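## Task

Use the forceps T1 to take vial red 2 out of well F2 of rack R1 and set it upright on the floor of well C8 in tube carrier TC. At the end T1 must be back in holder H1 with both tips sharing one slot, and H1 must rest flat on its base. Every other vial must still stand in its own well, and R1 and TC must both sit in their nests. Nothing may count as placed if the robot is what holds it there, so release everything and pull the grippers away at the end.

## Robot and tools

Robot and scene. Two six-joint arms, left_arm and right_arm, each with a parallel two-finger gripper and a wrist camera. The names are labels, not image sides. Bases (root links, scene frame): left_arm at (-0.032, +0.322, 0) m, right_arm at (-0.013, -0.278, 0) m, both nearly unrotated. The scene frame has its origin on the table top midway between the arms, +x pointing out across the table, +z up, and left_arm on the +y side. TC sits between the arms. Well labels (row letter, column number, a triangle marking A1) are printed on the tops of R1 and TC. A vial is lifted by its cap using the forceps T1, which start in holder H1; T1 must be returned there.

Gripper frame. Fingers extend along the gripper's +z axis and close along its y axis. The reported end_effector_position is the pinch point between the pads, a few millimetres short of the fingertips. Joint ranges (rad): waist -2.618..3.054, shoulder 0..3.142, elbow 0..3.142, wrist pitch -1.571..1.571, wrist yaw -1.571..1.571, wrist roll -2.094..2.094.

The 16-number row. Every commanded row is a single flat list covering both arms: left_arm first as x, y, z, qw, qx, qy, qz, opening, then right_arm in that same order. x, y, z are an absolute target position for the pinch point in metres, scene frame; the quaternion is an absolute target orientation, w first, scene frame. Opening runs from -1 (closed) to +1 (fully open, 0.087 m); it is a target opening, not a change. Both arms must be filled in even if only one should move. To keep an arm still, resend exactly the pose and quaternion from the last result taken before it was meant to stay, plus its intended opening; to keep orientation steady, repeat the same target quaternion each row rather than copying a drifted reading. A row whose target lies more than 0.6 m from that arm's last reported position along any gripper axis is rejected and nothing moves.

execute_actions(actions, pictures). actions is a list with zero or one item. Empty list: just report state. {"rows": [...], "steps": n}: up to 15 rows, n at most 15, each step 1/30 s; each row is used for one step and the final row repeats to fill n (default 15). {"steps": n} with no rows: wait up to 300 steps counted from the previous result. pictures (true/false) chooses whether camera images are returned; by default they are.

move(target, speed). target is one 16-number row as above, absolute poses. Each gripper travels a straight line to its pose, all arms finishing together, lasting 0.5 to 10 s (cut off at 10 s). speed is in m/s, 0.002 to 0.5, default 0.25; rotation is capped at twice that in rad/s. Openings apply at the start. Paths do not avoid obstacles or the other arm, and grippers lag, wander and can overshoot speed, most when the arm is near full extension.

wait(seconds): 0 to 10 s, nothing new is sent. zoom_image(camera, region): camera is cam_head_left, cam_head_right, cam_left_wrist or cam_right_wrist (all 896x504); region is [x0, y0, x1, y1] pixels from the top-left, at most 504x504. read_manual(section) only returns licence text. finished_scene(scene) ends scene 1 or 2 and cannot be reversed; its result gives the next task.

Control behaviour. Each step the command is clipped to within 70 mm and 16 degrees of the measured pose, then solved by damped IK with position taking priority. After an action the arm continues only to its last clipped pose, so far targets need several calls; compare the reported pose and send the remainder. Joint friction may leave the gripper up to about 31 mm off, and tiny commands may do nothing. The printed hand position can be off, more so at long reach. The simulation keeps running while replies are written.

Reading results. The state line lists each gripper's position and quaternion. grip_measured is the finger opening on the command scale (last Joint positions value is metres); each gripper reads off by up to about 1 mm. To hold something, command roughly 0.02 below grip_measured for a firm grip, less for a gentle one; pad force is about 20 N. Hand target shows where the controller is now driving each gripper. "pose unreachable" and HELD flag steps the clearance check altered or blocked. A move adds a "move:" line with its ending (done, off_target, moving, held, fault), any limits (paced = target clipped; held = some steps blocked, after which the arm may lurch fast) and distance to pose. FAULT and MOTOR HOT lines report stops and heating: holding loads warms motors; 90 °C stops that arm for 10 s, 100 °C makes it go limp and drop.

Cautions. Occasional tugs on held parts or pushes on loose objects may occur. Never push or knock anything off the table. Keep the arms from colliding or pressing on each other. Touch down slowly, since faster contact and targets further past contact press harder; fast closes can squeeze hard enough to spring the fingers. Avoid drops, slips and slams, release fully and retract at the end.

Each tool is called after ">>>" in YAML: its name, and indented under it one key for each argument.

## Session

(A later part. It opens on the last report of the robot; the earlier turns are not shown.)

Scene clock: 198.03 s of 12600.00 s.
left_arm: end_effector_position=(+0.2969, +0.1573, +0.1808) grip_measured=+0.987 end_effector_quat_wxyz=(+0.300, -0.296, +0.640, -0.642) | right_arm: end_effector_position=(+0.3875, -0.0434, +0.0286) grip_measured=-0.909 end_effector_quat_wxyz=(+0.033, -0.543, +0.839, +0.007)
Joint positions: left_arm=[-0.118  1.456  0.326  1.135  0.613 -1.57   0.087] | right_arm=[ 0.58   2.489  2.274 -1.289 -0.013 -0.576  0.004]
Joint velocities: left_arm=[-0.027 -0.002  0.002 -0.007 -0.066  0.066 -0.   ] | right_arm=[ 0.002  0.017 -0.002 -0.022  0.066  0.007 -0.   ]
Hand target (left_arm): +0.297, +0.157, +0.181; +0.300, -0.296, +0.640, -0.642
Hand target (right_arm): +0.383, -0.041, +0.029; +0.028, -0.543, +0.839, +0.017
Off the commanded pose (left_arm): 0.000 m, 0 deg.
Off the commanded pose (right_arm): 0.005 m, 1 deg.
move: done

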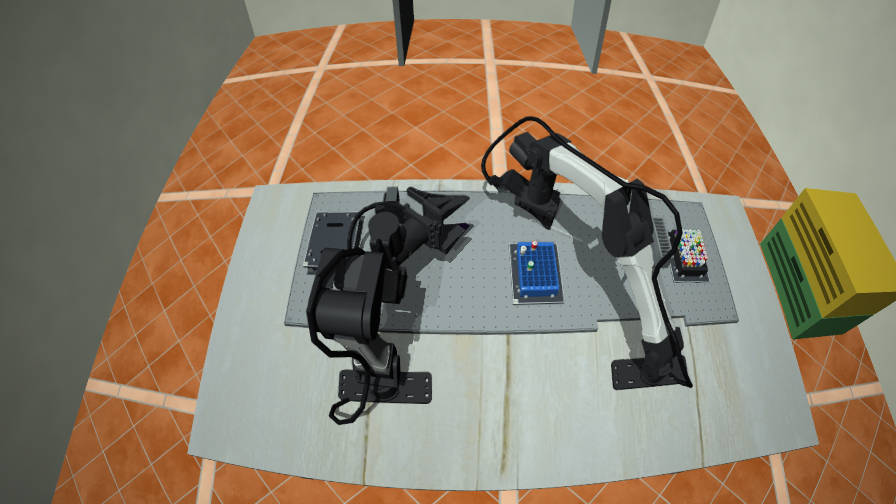

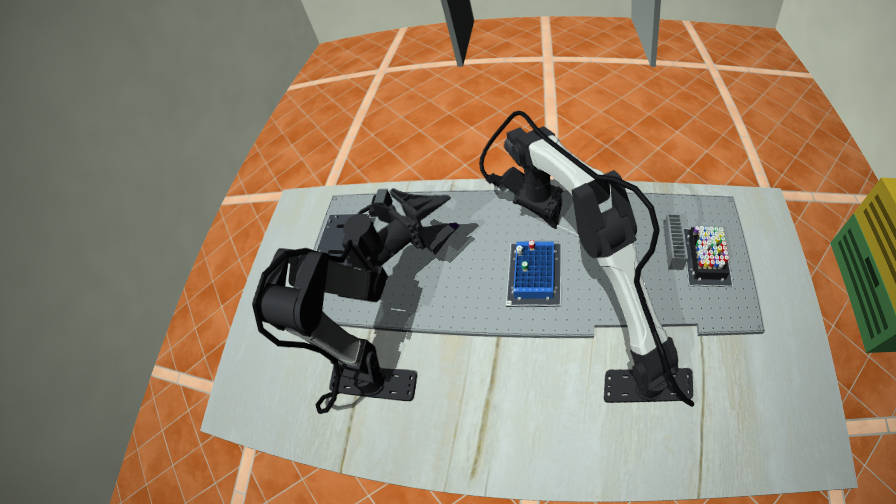

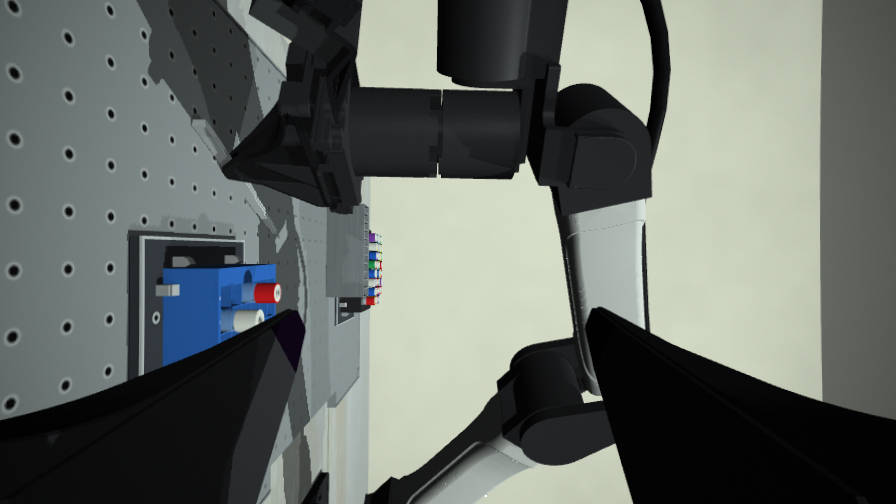

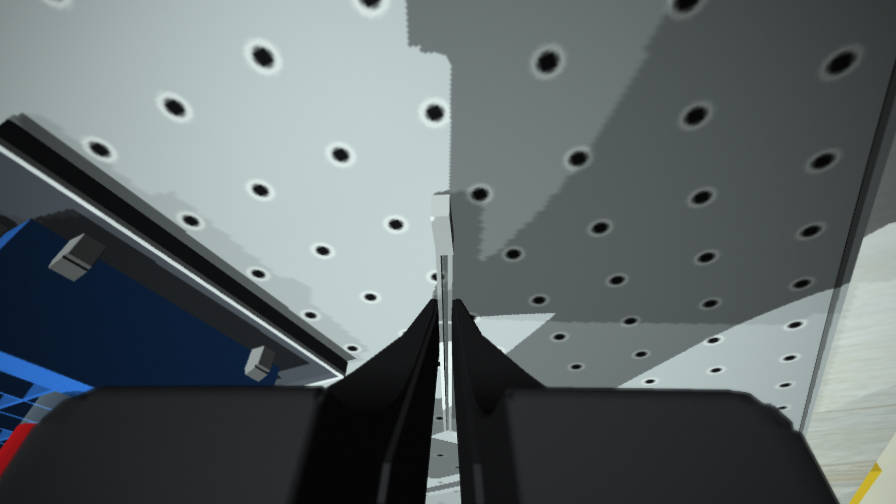

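>>> move:
  target: [0.2969,0.1573,0.1808,0.300,-0.296,0.64,-0.642,1,0.39,-0.08,0.12,0.1,-0.5,0.86,0.03,-0.93]
  speed: 0.08

>>> move:
  target: [0.36,-0.12,0.18,0.2988,-0.2988,0.641,-0.641,1,0.37,-0.359,0.21,0.725,0,0.688,0,-0.93]
  speed: 0.2

Scene clock: 200.70 s of 12600.00 s.
left_arm: end_effector_position=(+0.2969, +0.1573, +0.1808) grip_measured=+0.987 end_effector_quat_wxyz=(+0.300, -0.296, +0.640, -0.642) | right_arm: end_effector_position=(+0.3939, -0.0769, +0.1136) grip_measured=-0.927 end_effector_quat_wxyz=(+0.101, -0.506, +0.857, +0.022)
Joint positions: left_arm=[-0.118  1.456  0.326  1.135  0.613 -1.57   0.087] | right_arm=[ 0.495  2.277  2.244 -1.338 -0.053 -0.573  0.003]
Joint velocities: left_arm=[ 0.002 -0.002  0.012 -0.022 -0.007  0.007 -0.001] | right_arm=[-0.007 -0.022  0.012  0.066  0.007  0.066 -0.   ]
Hand target (left_arm): +0.297, +0.157, +0.181; +0.300, -0.296, +0.640, -0.642
Hand target (right_arm): +0.390, -0.081, +0.120; +0.100, -0.499, +0.860, +0.028
Off the commanded pose (left_arm): 0.000 m, 0 deg.
Off the commanded pose (right_arm): 0.008 m, 1 deg.
move: done

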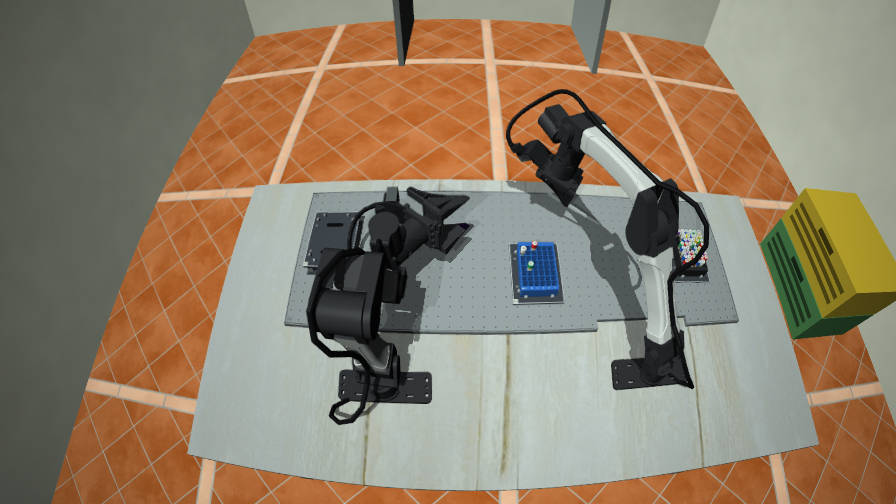

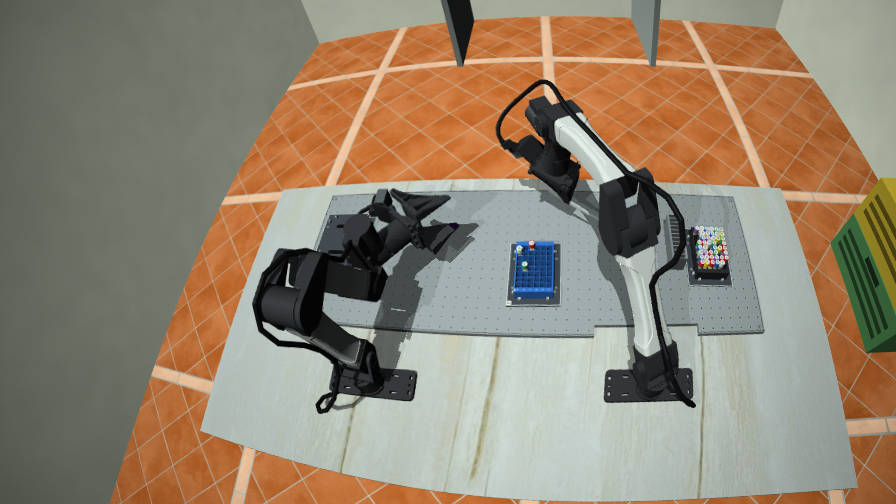

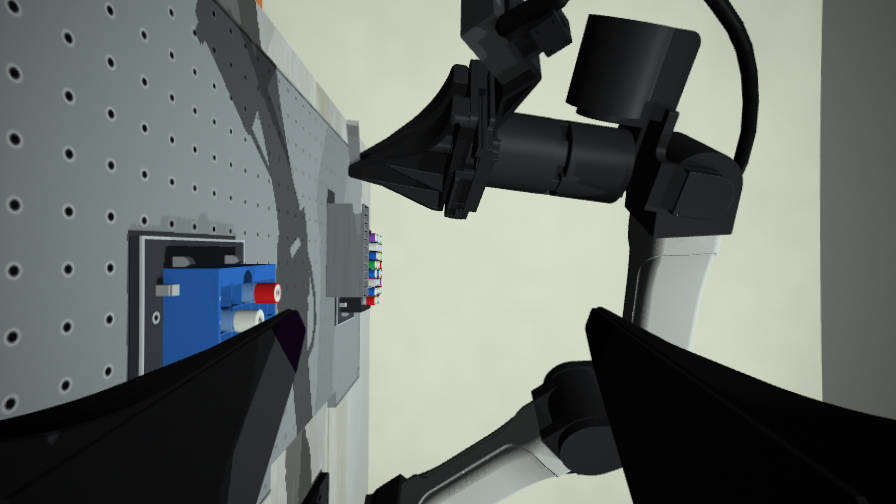

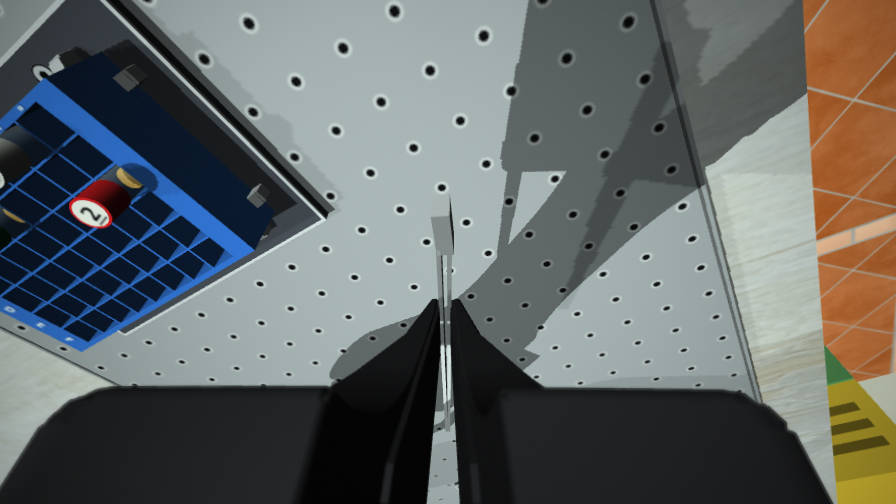

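Scene clock: 205.60 s of 12600.00 s.
left_arm: end_effector_position=(+0.3561, -0.1132, +0.1717) grip_measured=+0.987 end_effector_quat_wxyz=(+0.296, -0.301, +0.649, -0.633) | right_arm: end_effector_position=(+0.3698, -0.3601, +0.2250) grip_measured=-0.927 end_effector_quat_wxyz=(+0.728, -0.004, +0.685, -0.019)
Joint positions: left_arm=[-0.833  2.054  1.078  0.951 -0.103 -1.57   0.087] | right_arm=[-0.353  1.167  0.497  0.735 -0.339 -0.01   0.003]
Joint velocities: left_arm=[ 0.002 -0.007  0.007 -0.022  0.11   0.022 -0.001] | right_arm=[ 0.002 -0.007 -0.017 -0.037 -0.007  0.051 -0.   ]
Hand target (left_arm): +0.358, -0.120, +0.182; +0.299, -0.299, +0.641, -0.641
Hand target (right_arm): +0.369, -0.362, +0.214; +0.723, +0.001, +0.691, -0.014
Off the commanded pose (left_arm): 0.011 m, 1 deg.
Off the commanded pose (right_arm): 0.015 m, 2 deg.
move: off_target (left_arm, right_arm)

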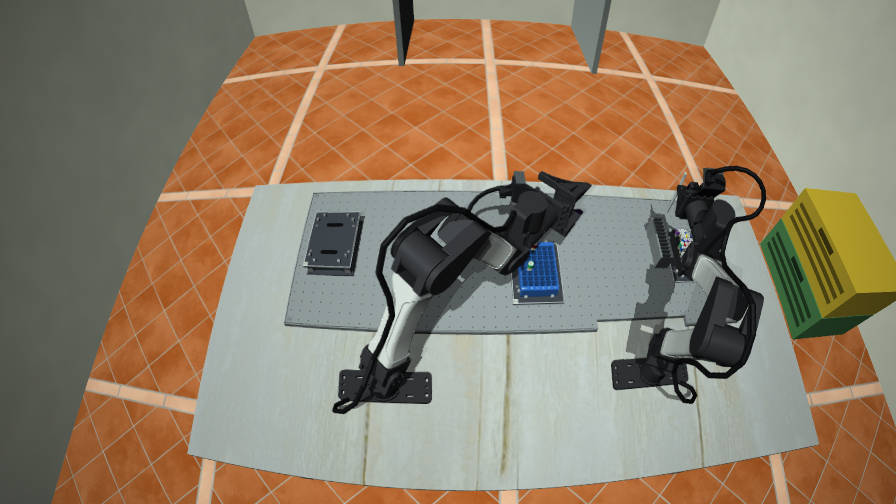

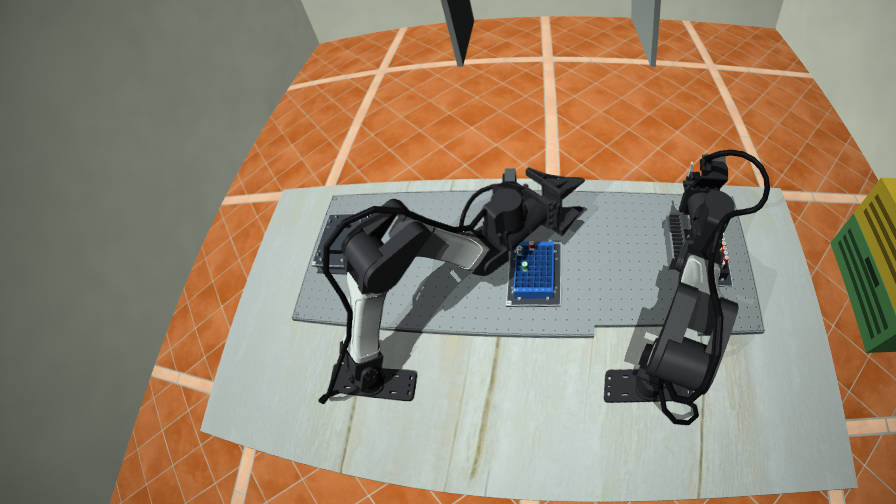

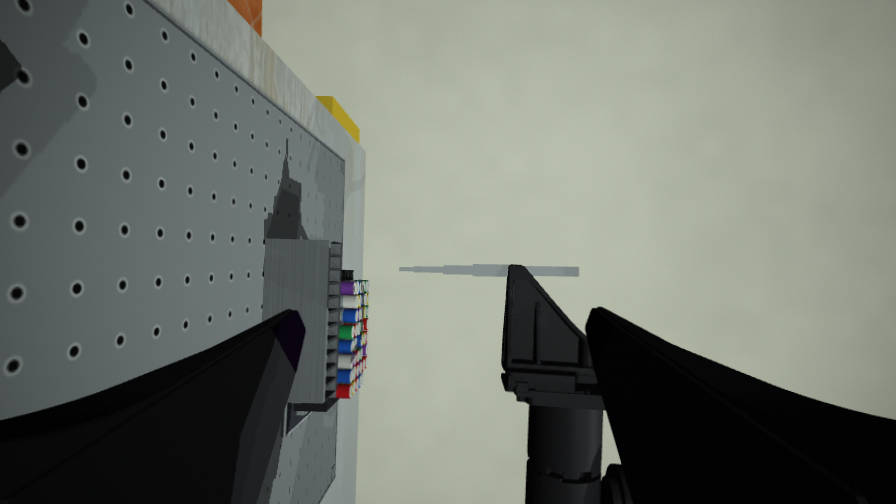

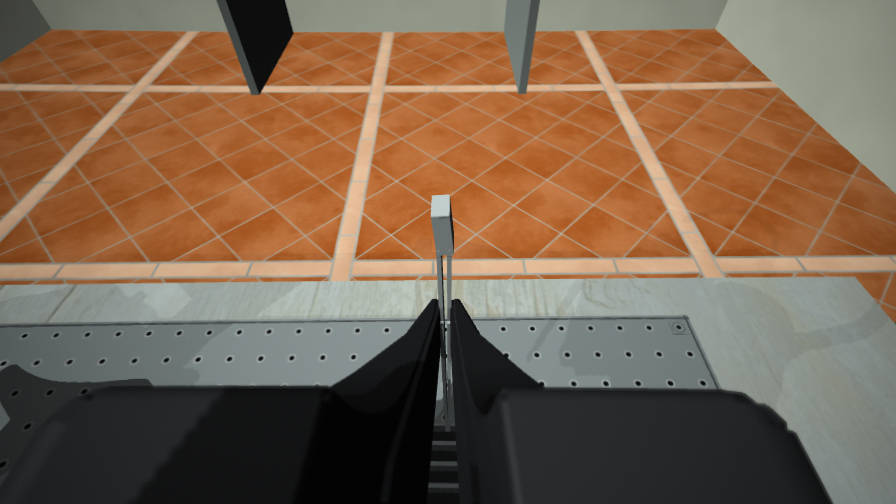

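>>> move:
  target: [0.3561,-0.1132,0.1717,0.296,-0.301,0.649,-0.633,1,0.37,-0.359,0.178,0.725,0,0.688,0,-0.93]
  speed: 0.04

>>> zoom_image:
  camera: "cam_left_wrist"
  region: [280,210,480,330]

Scene clock: 208.20 s of 12600.00 s.
left_arm: end_effector_position=(+0.3561, -0.1132, +0.1716) grip_measured=+0.987 end_effector_quat_wxyz=(+0.296, -0.301, +0.649, -0.632) | right_arm: end_effector_position=(+0.3733, -0.3566, +0.1823) grip_measured=-0.927 end_effector_quat_wxyz=(+0.723, -0.003, +0.690, -0.002)
Joint positions: left_arm=[-0.833  2.054  1.078  0.951 -0.103 -1.57   0.087] | right_arm=[-0.353  1.309  0.4    0.96  -0.362  0.011  0.003]
Joint velocities: left_arm=[ 0.002  0.007 -0.032  0.007 -0.022  0.022  0.   ] | right_arm=[ 0.012 -0.002 -0.007  0.11  -0.081  0.022  0.   ]
Hand target (left_arm): +0.356, -0.113, +0.172; +0.296, -0.301, +0.649, -0.633
Hand target (right_arm): +0.371, -0.359, +0.178; +0.725, -0.000, +0.689, -0.000
Off the commanded pose (left_arm): 0.000 m, 0 deg.
Off the commanded pose (right_arm): 0.006 m, 1 deg.
move: done

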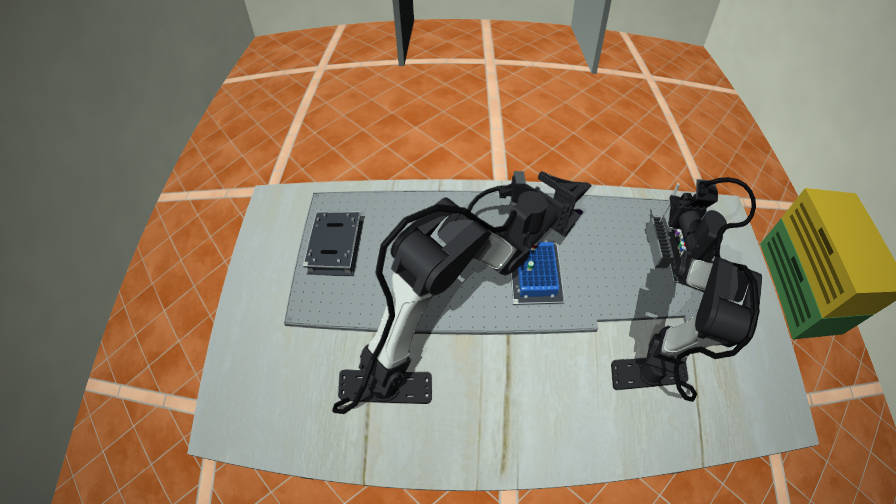

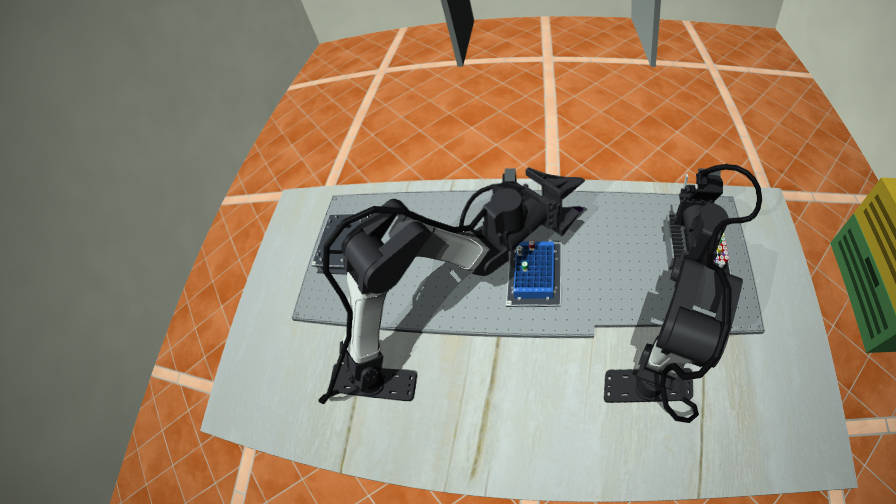

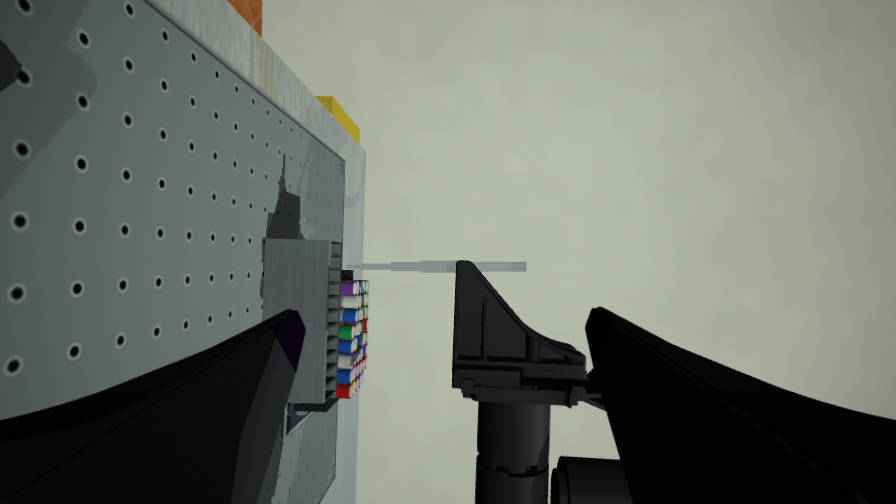

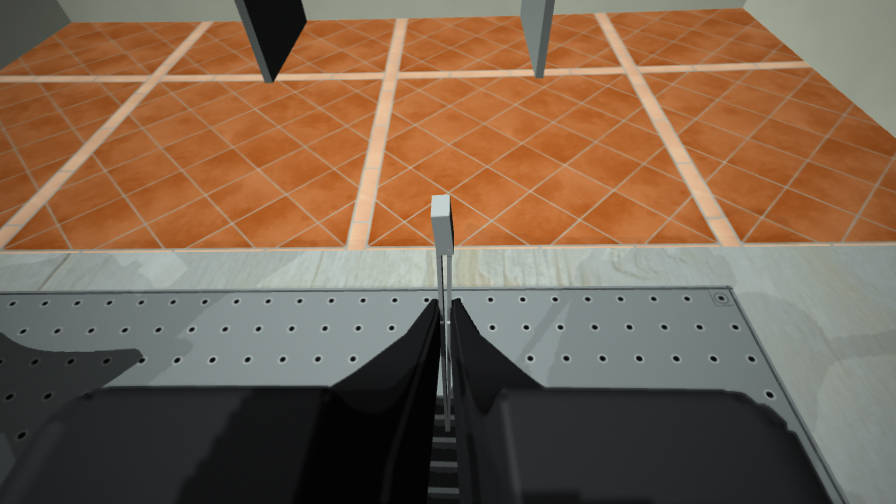

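Region (280, 210, 480, 330) of cam_left_wrist's 896x504 image, scaled by 2.520, with more detail than that image has; it fills the top 302 rows of this view, and the rest is white.

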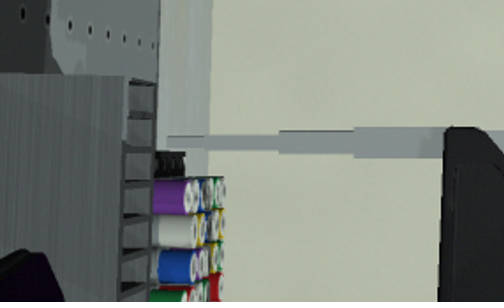

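>>> move:
  target: [0.3561,-0.1132,0.1717,0.296,-0.301,0.649,-0.633,1,0.377,-0.36,0.175,0.725,0,0.688,0,-0.93]
  speed: 0.01

>>> zoom_image:
  camera: "cam_left_wrist"
  region: [280,210,480,330]

Scene clock: 211.13 s of 12600.00 s.
left_arm: end_effector_position=(+0.3561, -0.1132, +0.1716) grip_measured=+0.987 end_effector_quat_wxyz=(+0.296, -0.301, +0.649, -0.632) | right_arm: end_effector_position=(+0.3770, -0.3577, +0.1763) grip_measured=-0.927 end_effector_quat_wxyz=(+0.723, -0.003, +0.691, -0.001)
Joint positions: left_arm=[-0.833  2.054  1.078  0.951 -0.103 -1.57   0.087] | right_arm=[-0.353  1.351  0.4    0.999 -0.363  0.012  0.003]
Joint velocities: left_arm=[-0.017  0.012 -0.017 -0.022 -0.022 -0.022  0.001] | right_arm=[ 0.007  0.002 -0.002  0.051 -0.051 -0.051  0.   ]
Hand target (left_arm): +0.356, -0.113, +0.172; +0.296, -0.301, +0.649, -0.633
Hand target (right_arm): +0.377, -0.360, +0.175; +0.725, -0.000, +0.689, -0.000
Off the commanded pose (left_arm): 0.000 m, 0 deg.
Off the commanded pose (right_arm): 0.003 m, 1 deg.
move: done

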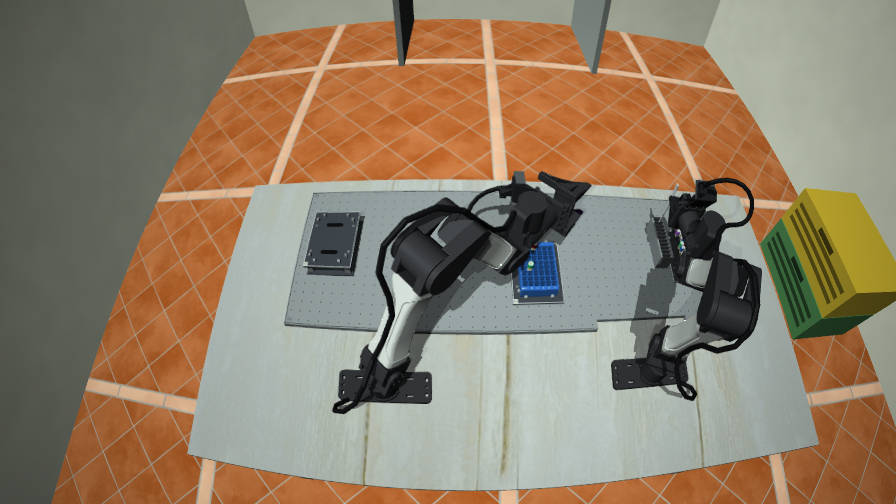

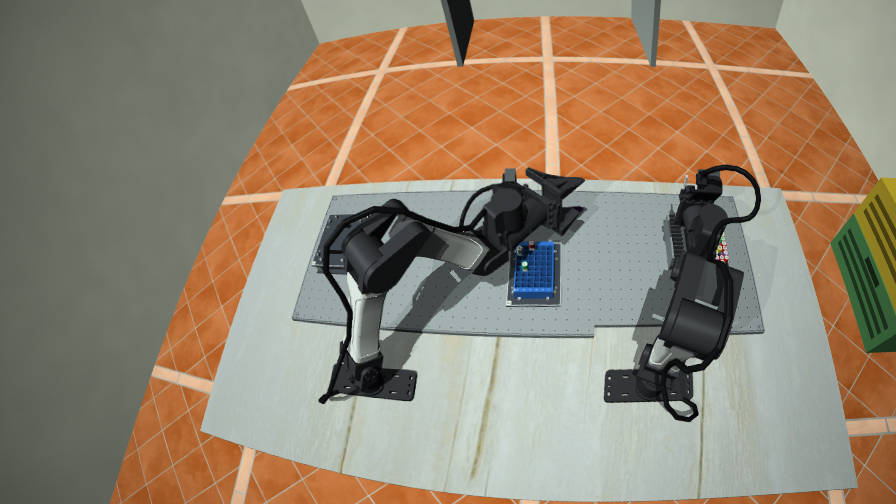

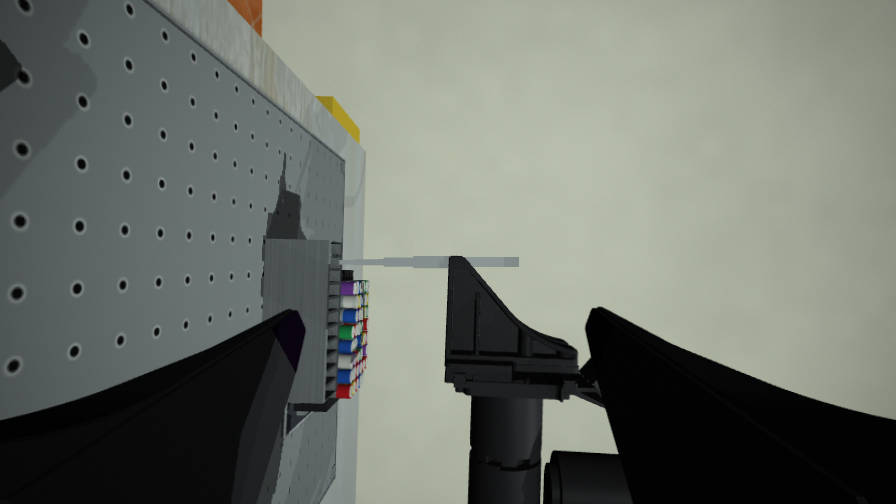

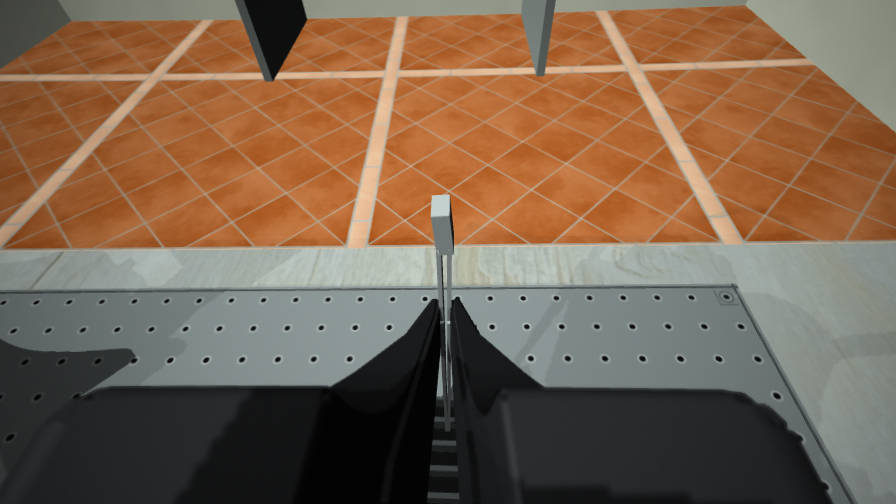

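Region (280, 210, 480, 330) of cam_left_wrist's 896x504 image, scaled by 2.520, with more detail than that image has; it fills the top 302 rows of this view, and the rest is white.

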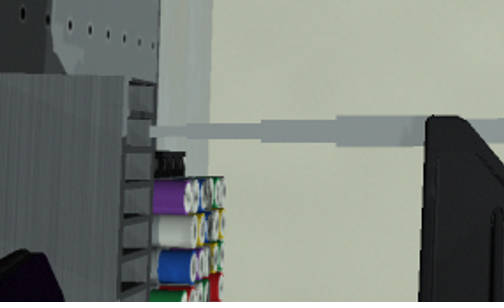

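>>> move:
  target: [0.3561,-0.1132,0.1717,0.296,-0.301,0.649,-0.633,1,0.376,-0.36,0.15,0.725,0,0.688,0,-0.93]
  speed: 0.012

>>> zoom_image:
  camera: "cam_left_wrist"
  region: [280,210,480,330]

Scene clock: 214.43 s of 12600.00 s.
left_arm: end_effector_position=(+0.3561, -0.1132, +0.1716) grip_measured=+0.987 end_effector_quat_wxyz=(+0.296, -0.301, +0.649, -0.632) | right_arm: end_effector_position=(+0.3807, -0.3590, +0.1601) grip_measured=-0.927 end_effector_quat_wxyz=(+0.731, -0.005, +0.682, -0.003)
Joint positions: left_arm=[-0.833  2.054  1.078  0.951 -0.103 -1.57   0.087] | right_arm=[-0.353  1.469  0.364  1.179 -0.363  0.014  0.003]
Joint velocities: left_arm=[ 0.002 -0.007  0.002 -0.007 -0.007 -0.007  0.001] | right_arm=[-0.012 -0.007 -0.017  0.007 -0.007 -0.007  0.001]
Hand target (left_arm): +0.356, -0.113, +0.172; +0.296, -0.301, +0.649, -0.633
Hand target (right_arm): +0.376, -0.360, +0.150; +0.725, +0.000, +0.689, -0.000
Off the commanded pose (left_arm): 0.000 m, 0 deg.
Off the commanded pose (right_arm): 0.011 m, 1 deg.
move: off_target (right_arm)

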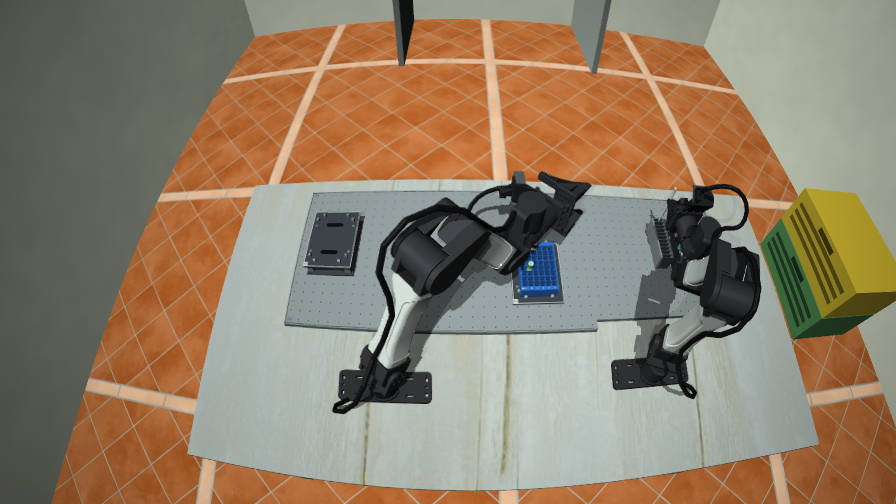

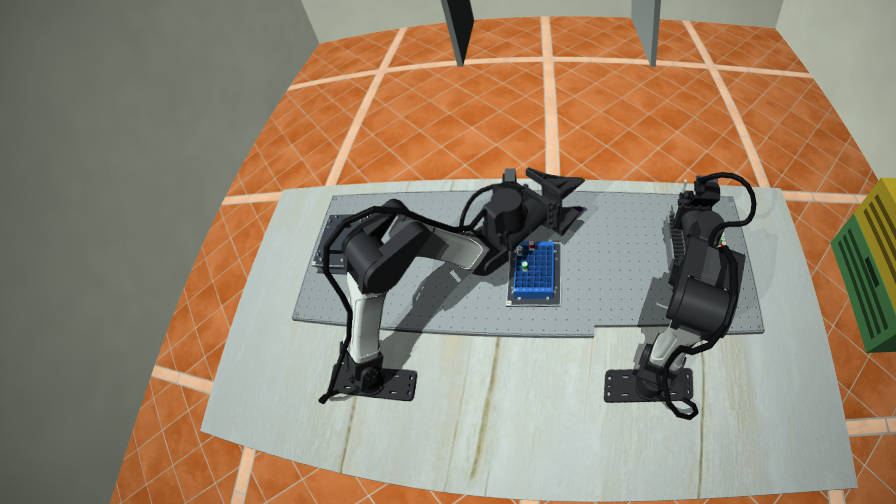

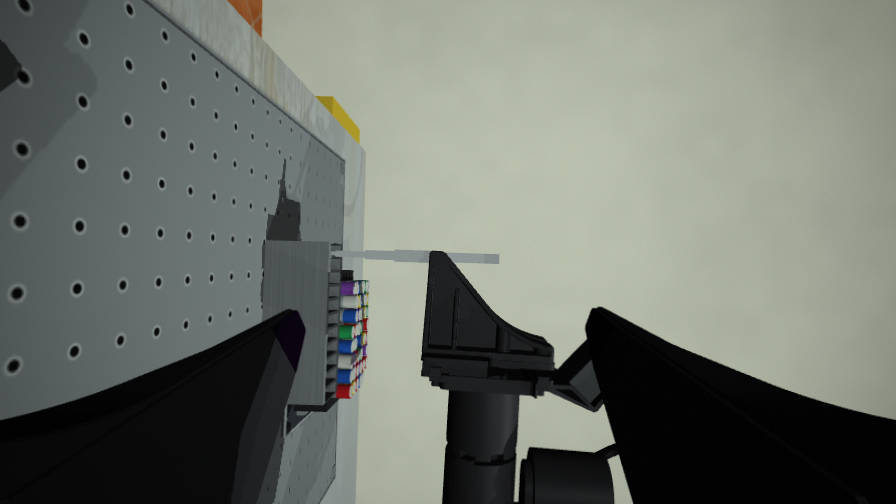

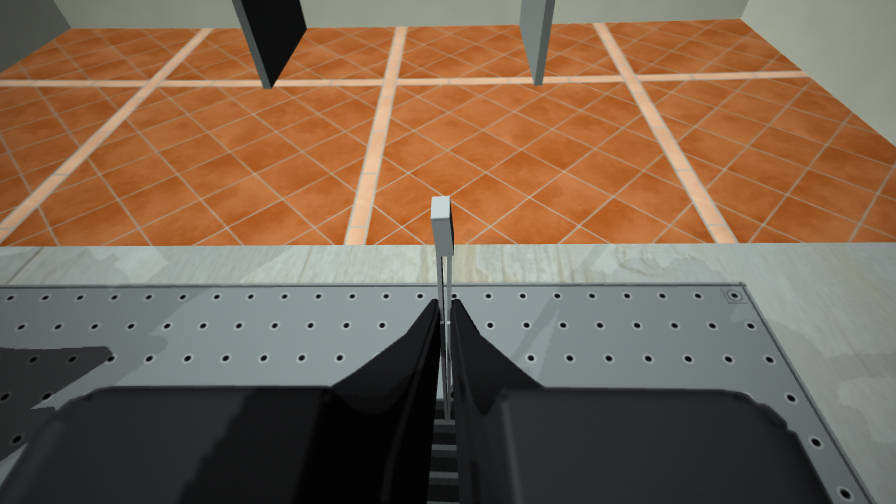

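Region (280, 210, 480, 330) of cam_left_wrist's 896x504 image, scaled by 2.520, with more detail than that image has; it fills the top 302 rows of this view, and the rest is white.

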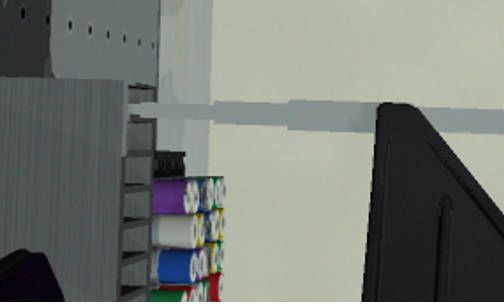

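>>> move:
  target: [0.3561,-0.1132,0.1717,0.296,-0.301,0.649,-0.633,1,0.382,-0.361,0.13,0.72,0,0.694,0,-0.93]
  speed: 0.012

>>> zoom_image:
  camera: "cam_left_wrist"
  region: [250,210,480,330]

Scene clock: 218.20 s of 12600.00 s.
left_arm: end_effector_position=(+0.3561, -0.1132, +0.1716) grip_measured=+0.987 end_effector_quat_wxyz=(+0.296, -0.301, +0.649, -0.632) | right_arm: end_effector_position=(+0.3869, -0.3614, +0.1373) grip_measured=-0.927 end_effector_quat_wxyz=(+0.723, -0.002, +0.691, -0.000)
Joint positions: left_arm=[-0.833  2.054  1.078  0.951 -0.103 -1.57   0.087] | right_arm=[-0.353  1.587  0.364  1.27  -0.363  0.014  0.003]
Joint velocities: left_arm=[-0.002 -0.007  0.017 -0.007 -0.007  0.037 -0.   ] | right_arm=[-0.012  0.002 -0.012  0.007 -0.095  0.066  0.001]
Hand target (left_arm): +0.356, -0.113, +0.172; +0.296, -0.301, +0.649, -0.633
Hand target (right_arm): +0.383, -0.361, +0.130; +0.720, -0.000, +0.694, -0.000
Off the commanded pose (left_arm): 0.000 m, 0 deg.
Off the commanded pose (right_arm): 0.009 m, 0 deg.
move: done

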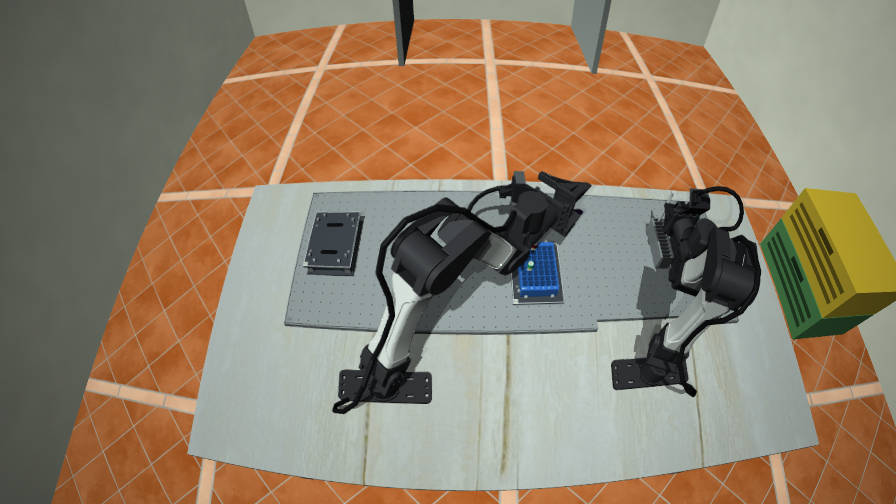

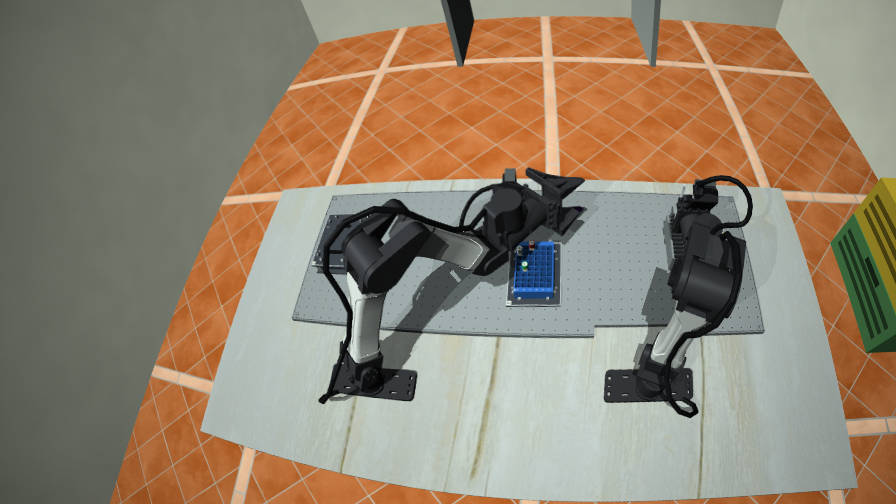

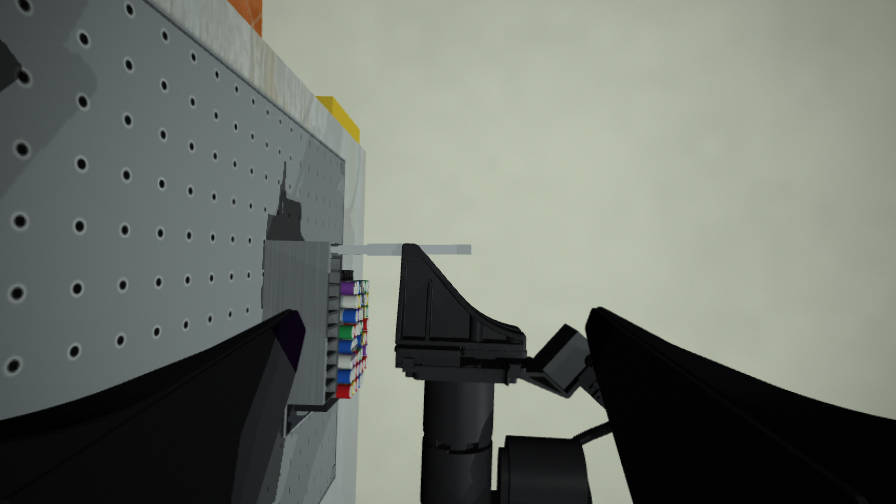

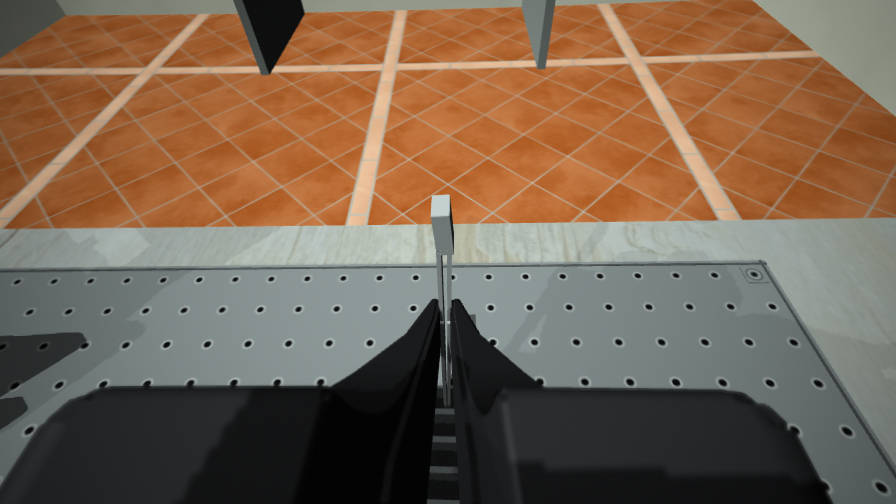

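Region (250, 210, 480, 330) of cam_left_wrist's 896x504 image, scaled by 2.191, with more detail than that image has; it fills the top 263 rows of this view, and the rest is white.

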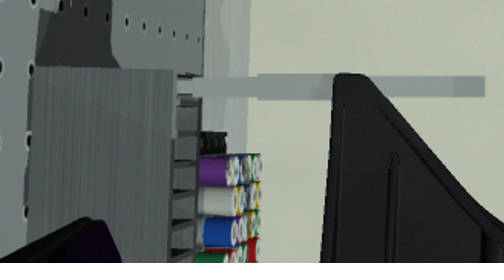

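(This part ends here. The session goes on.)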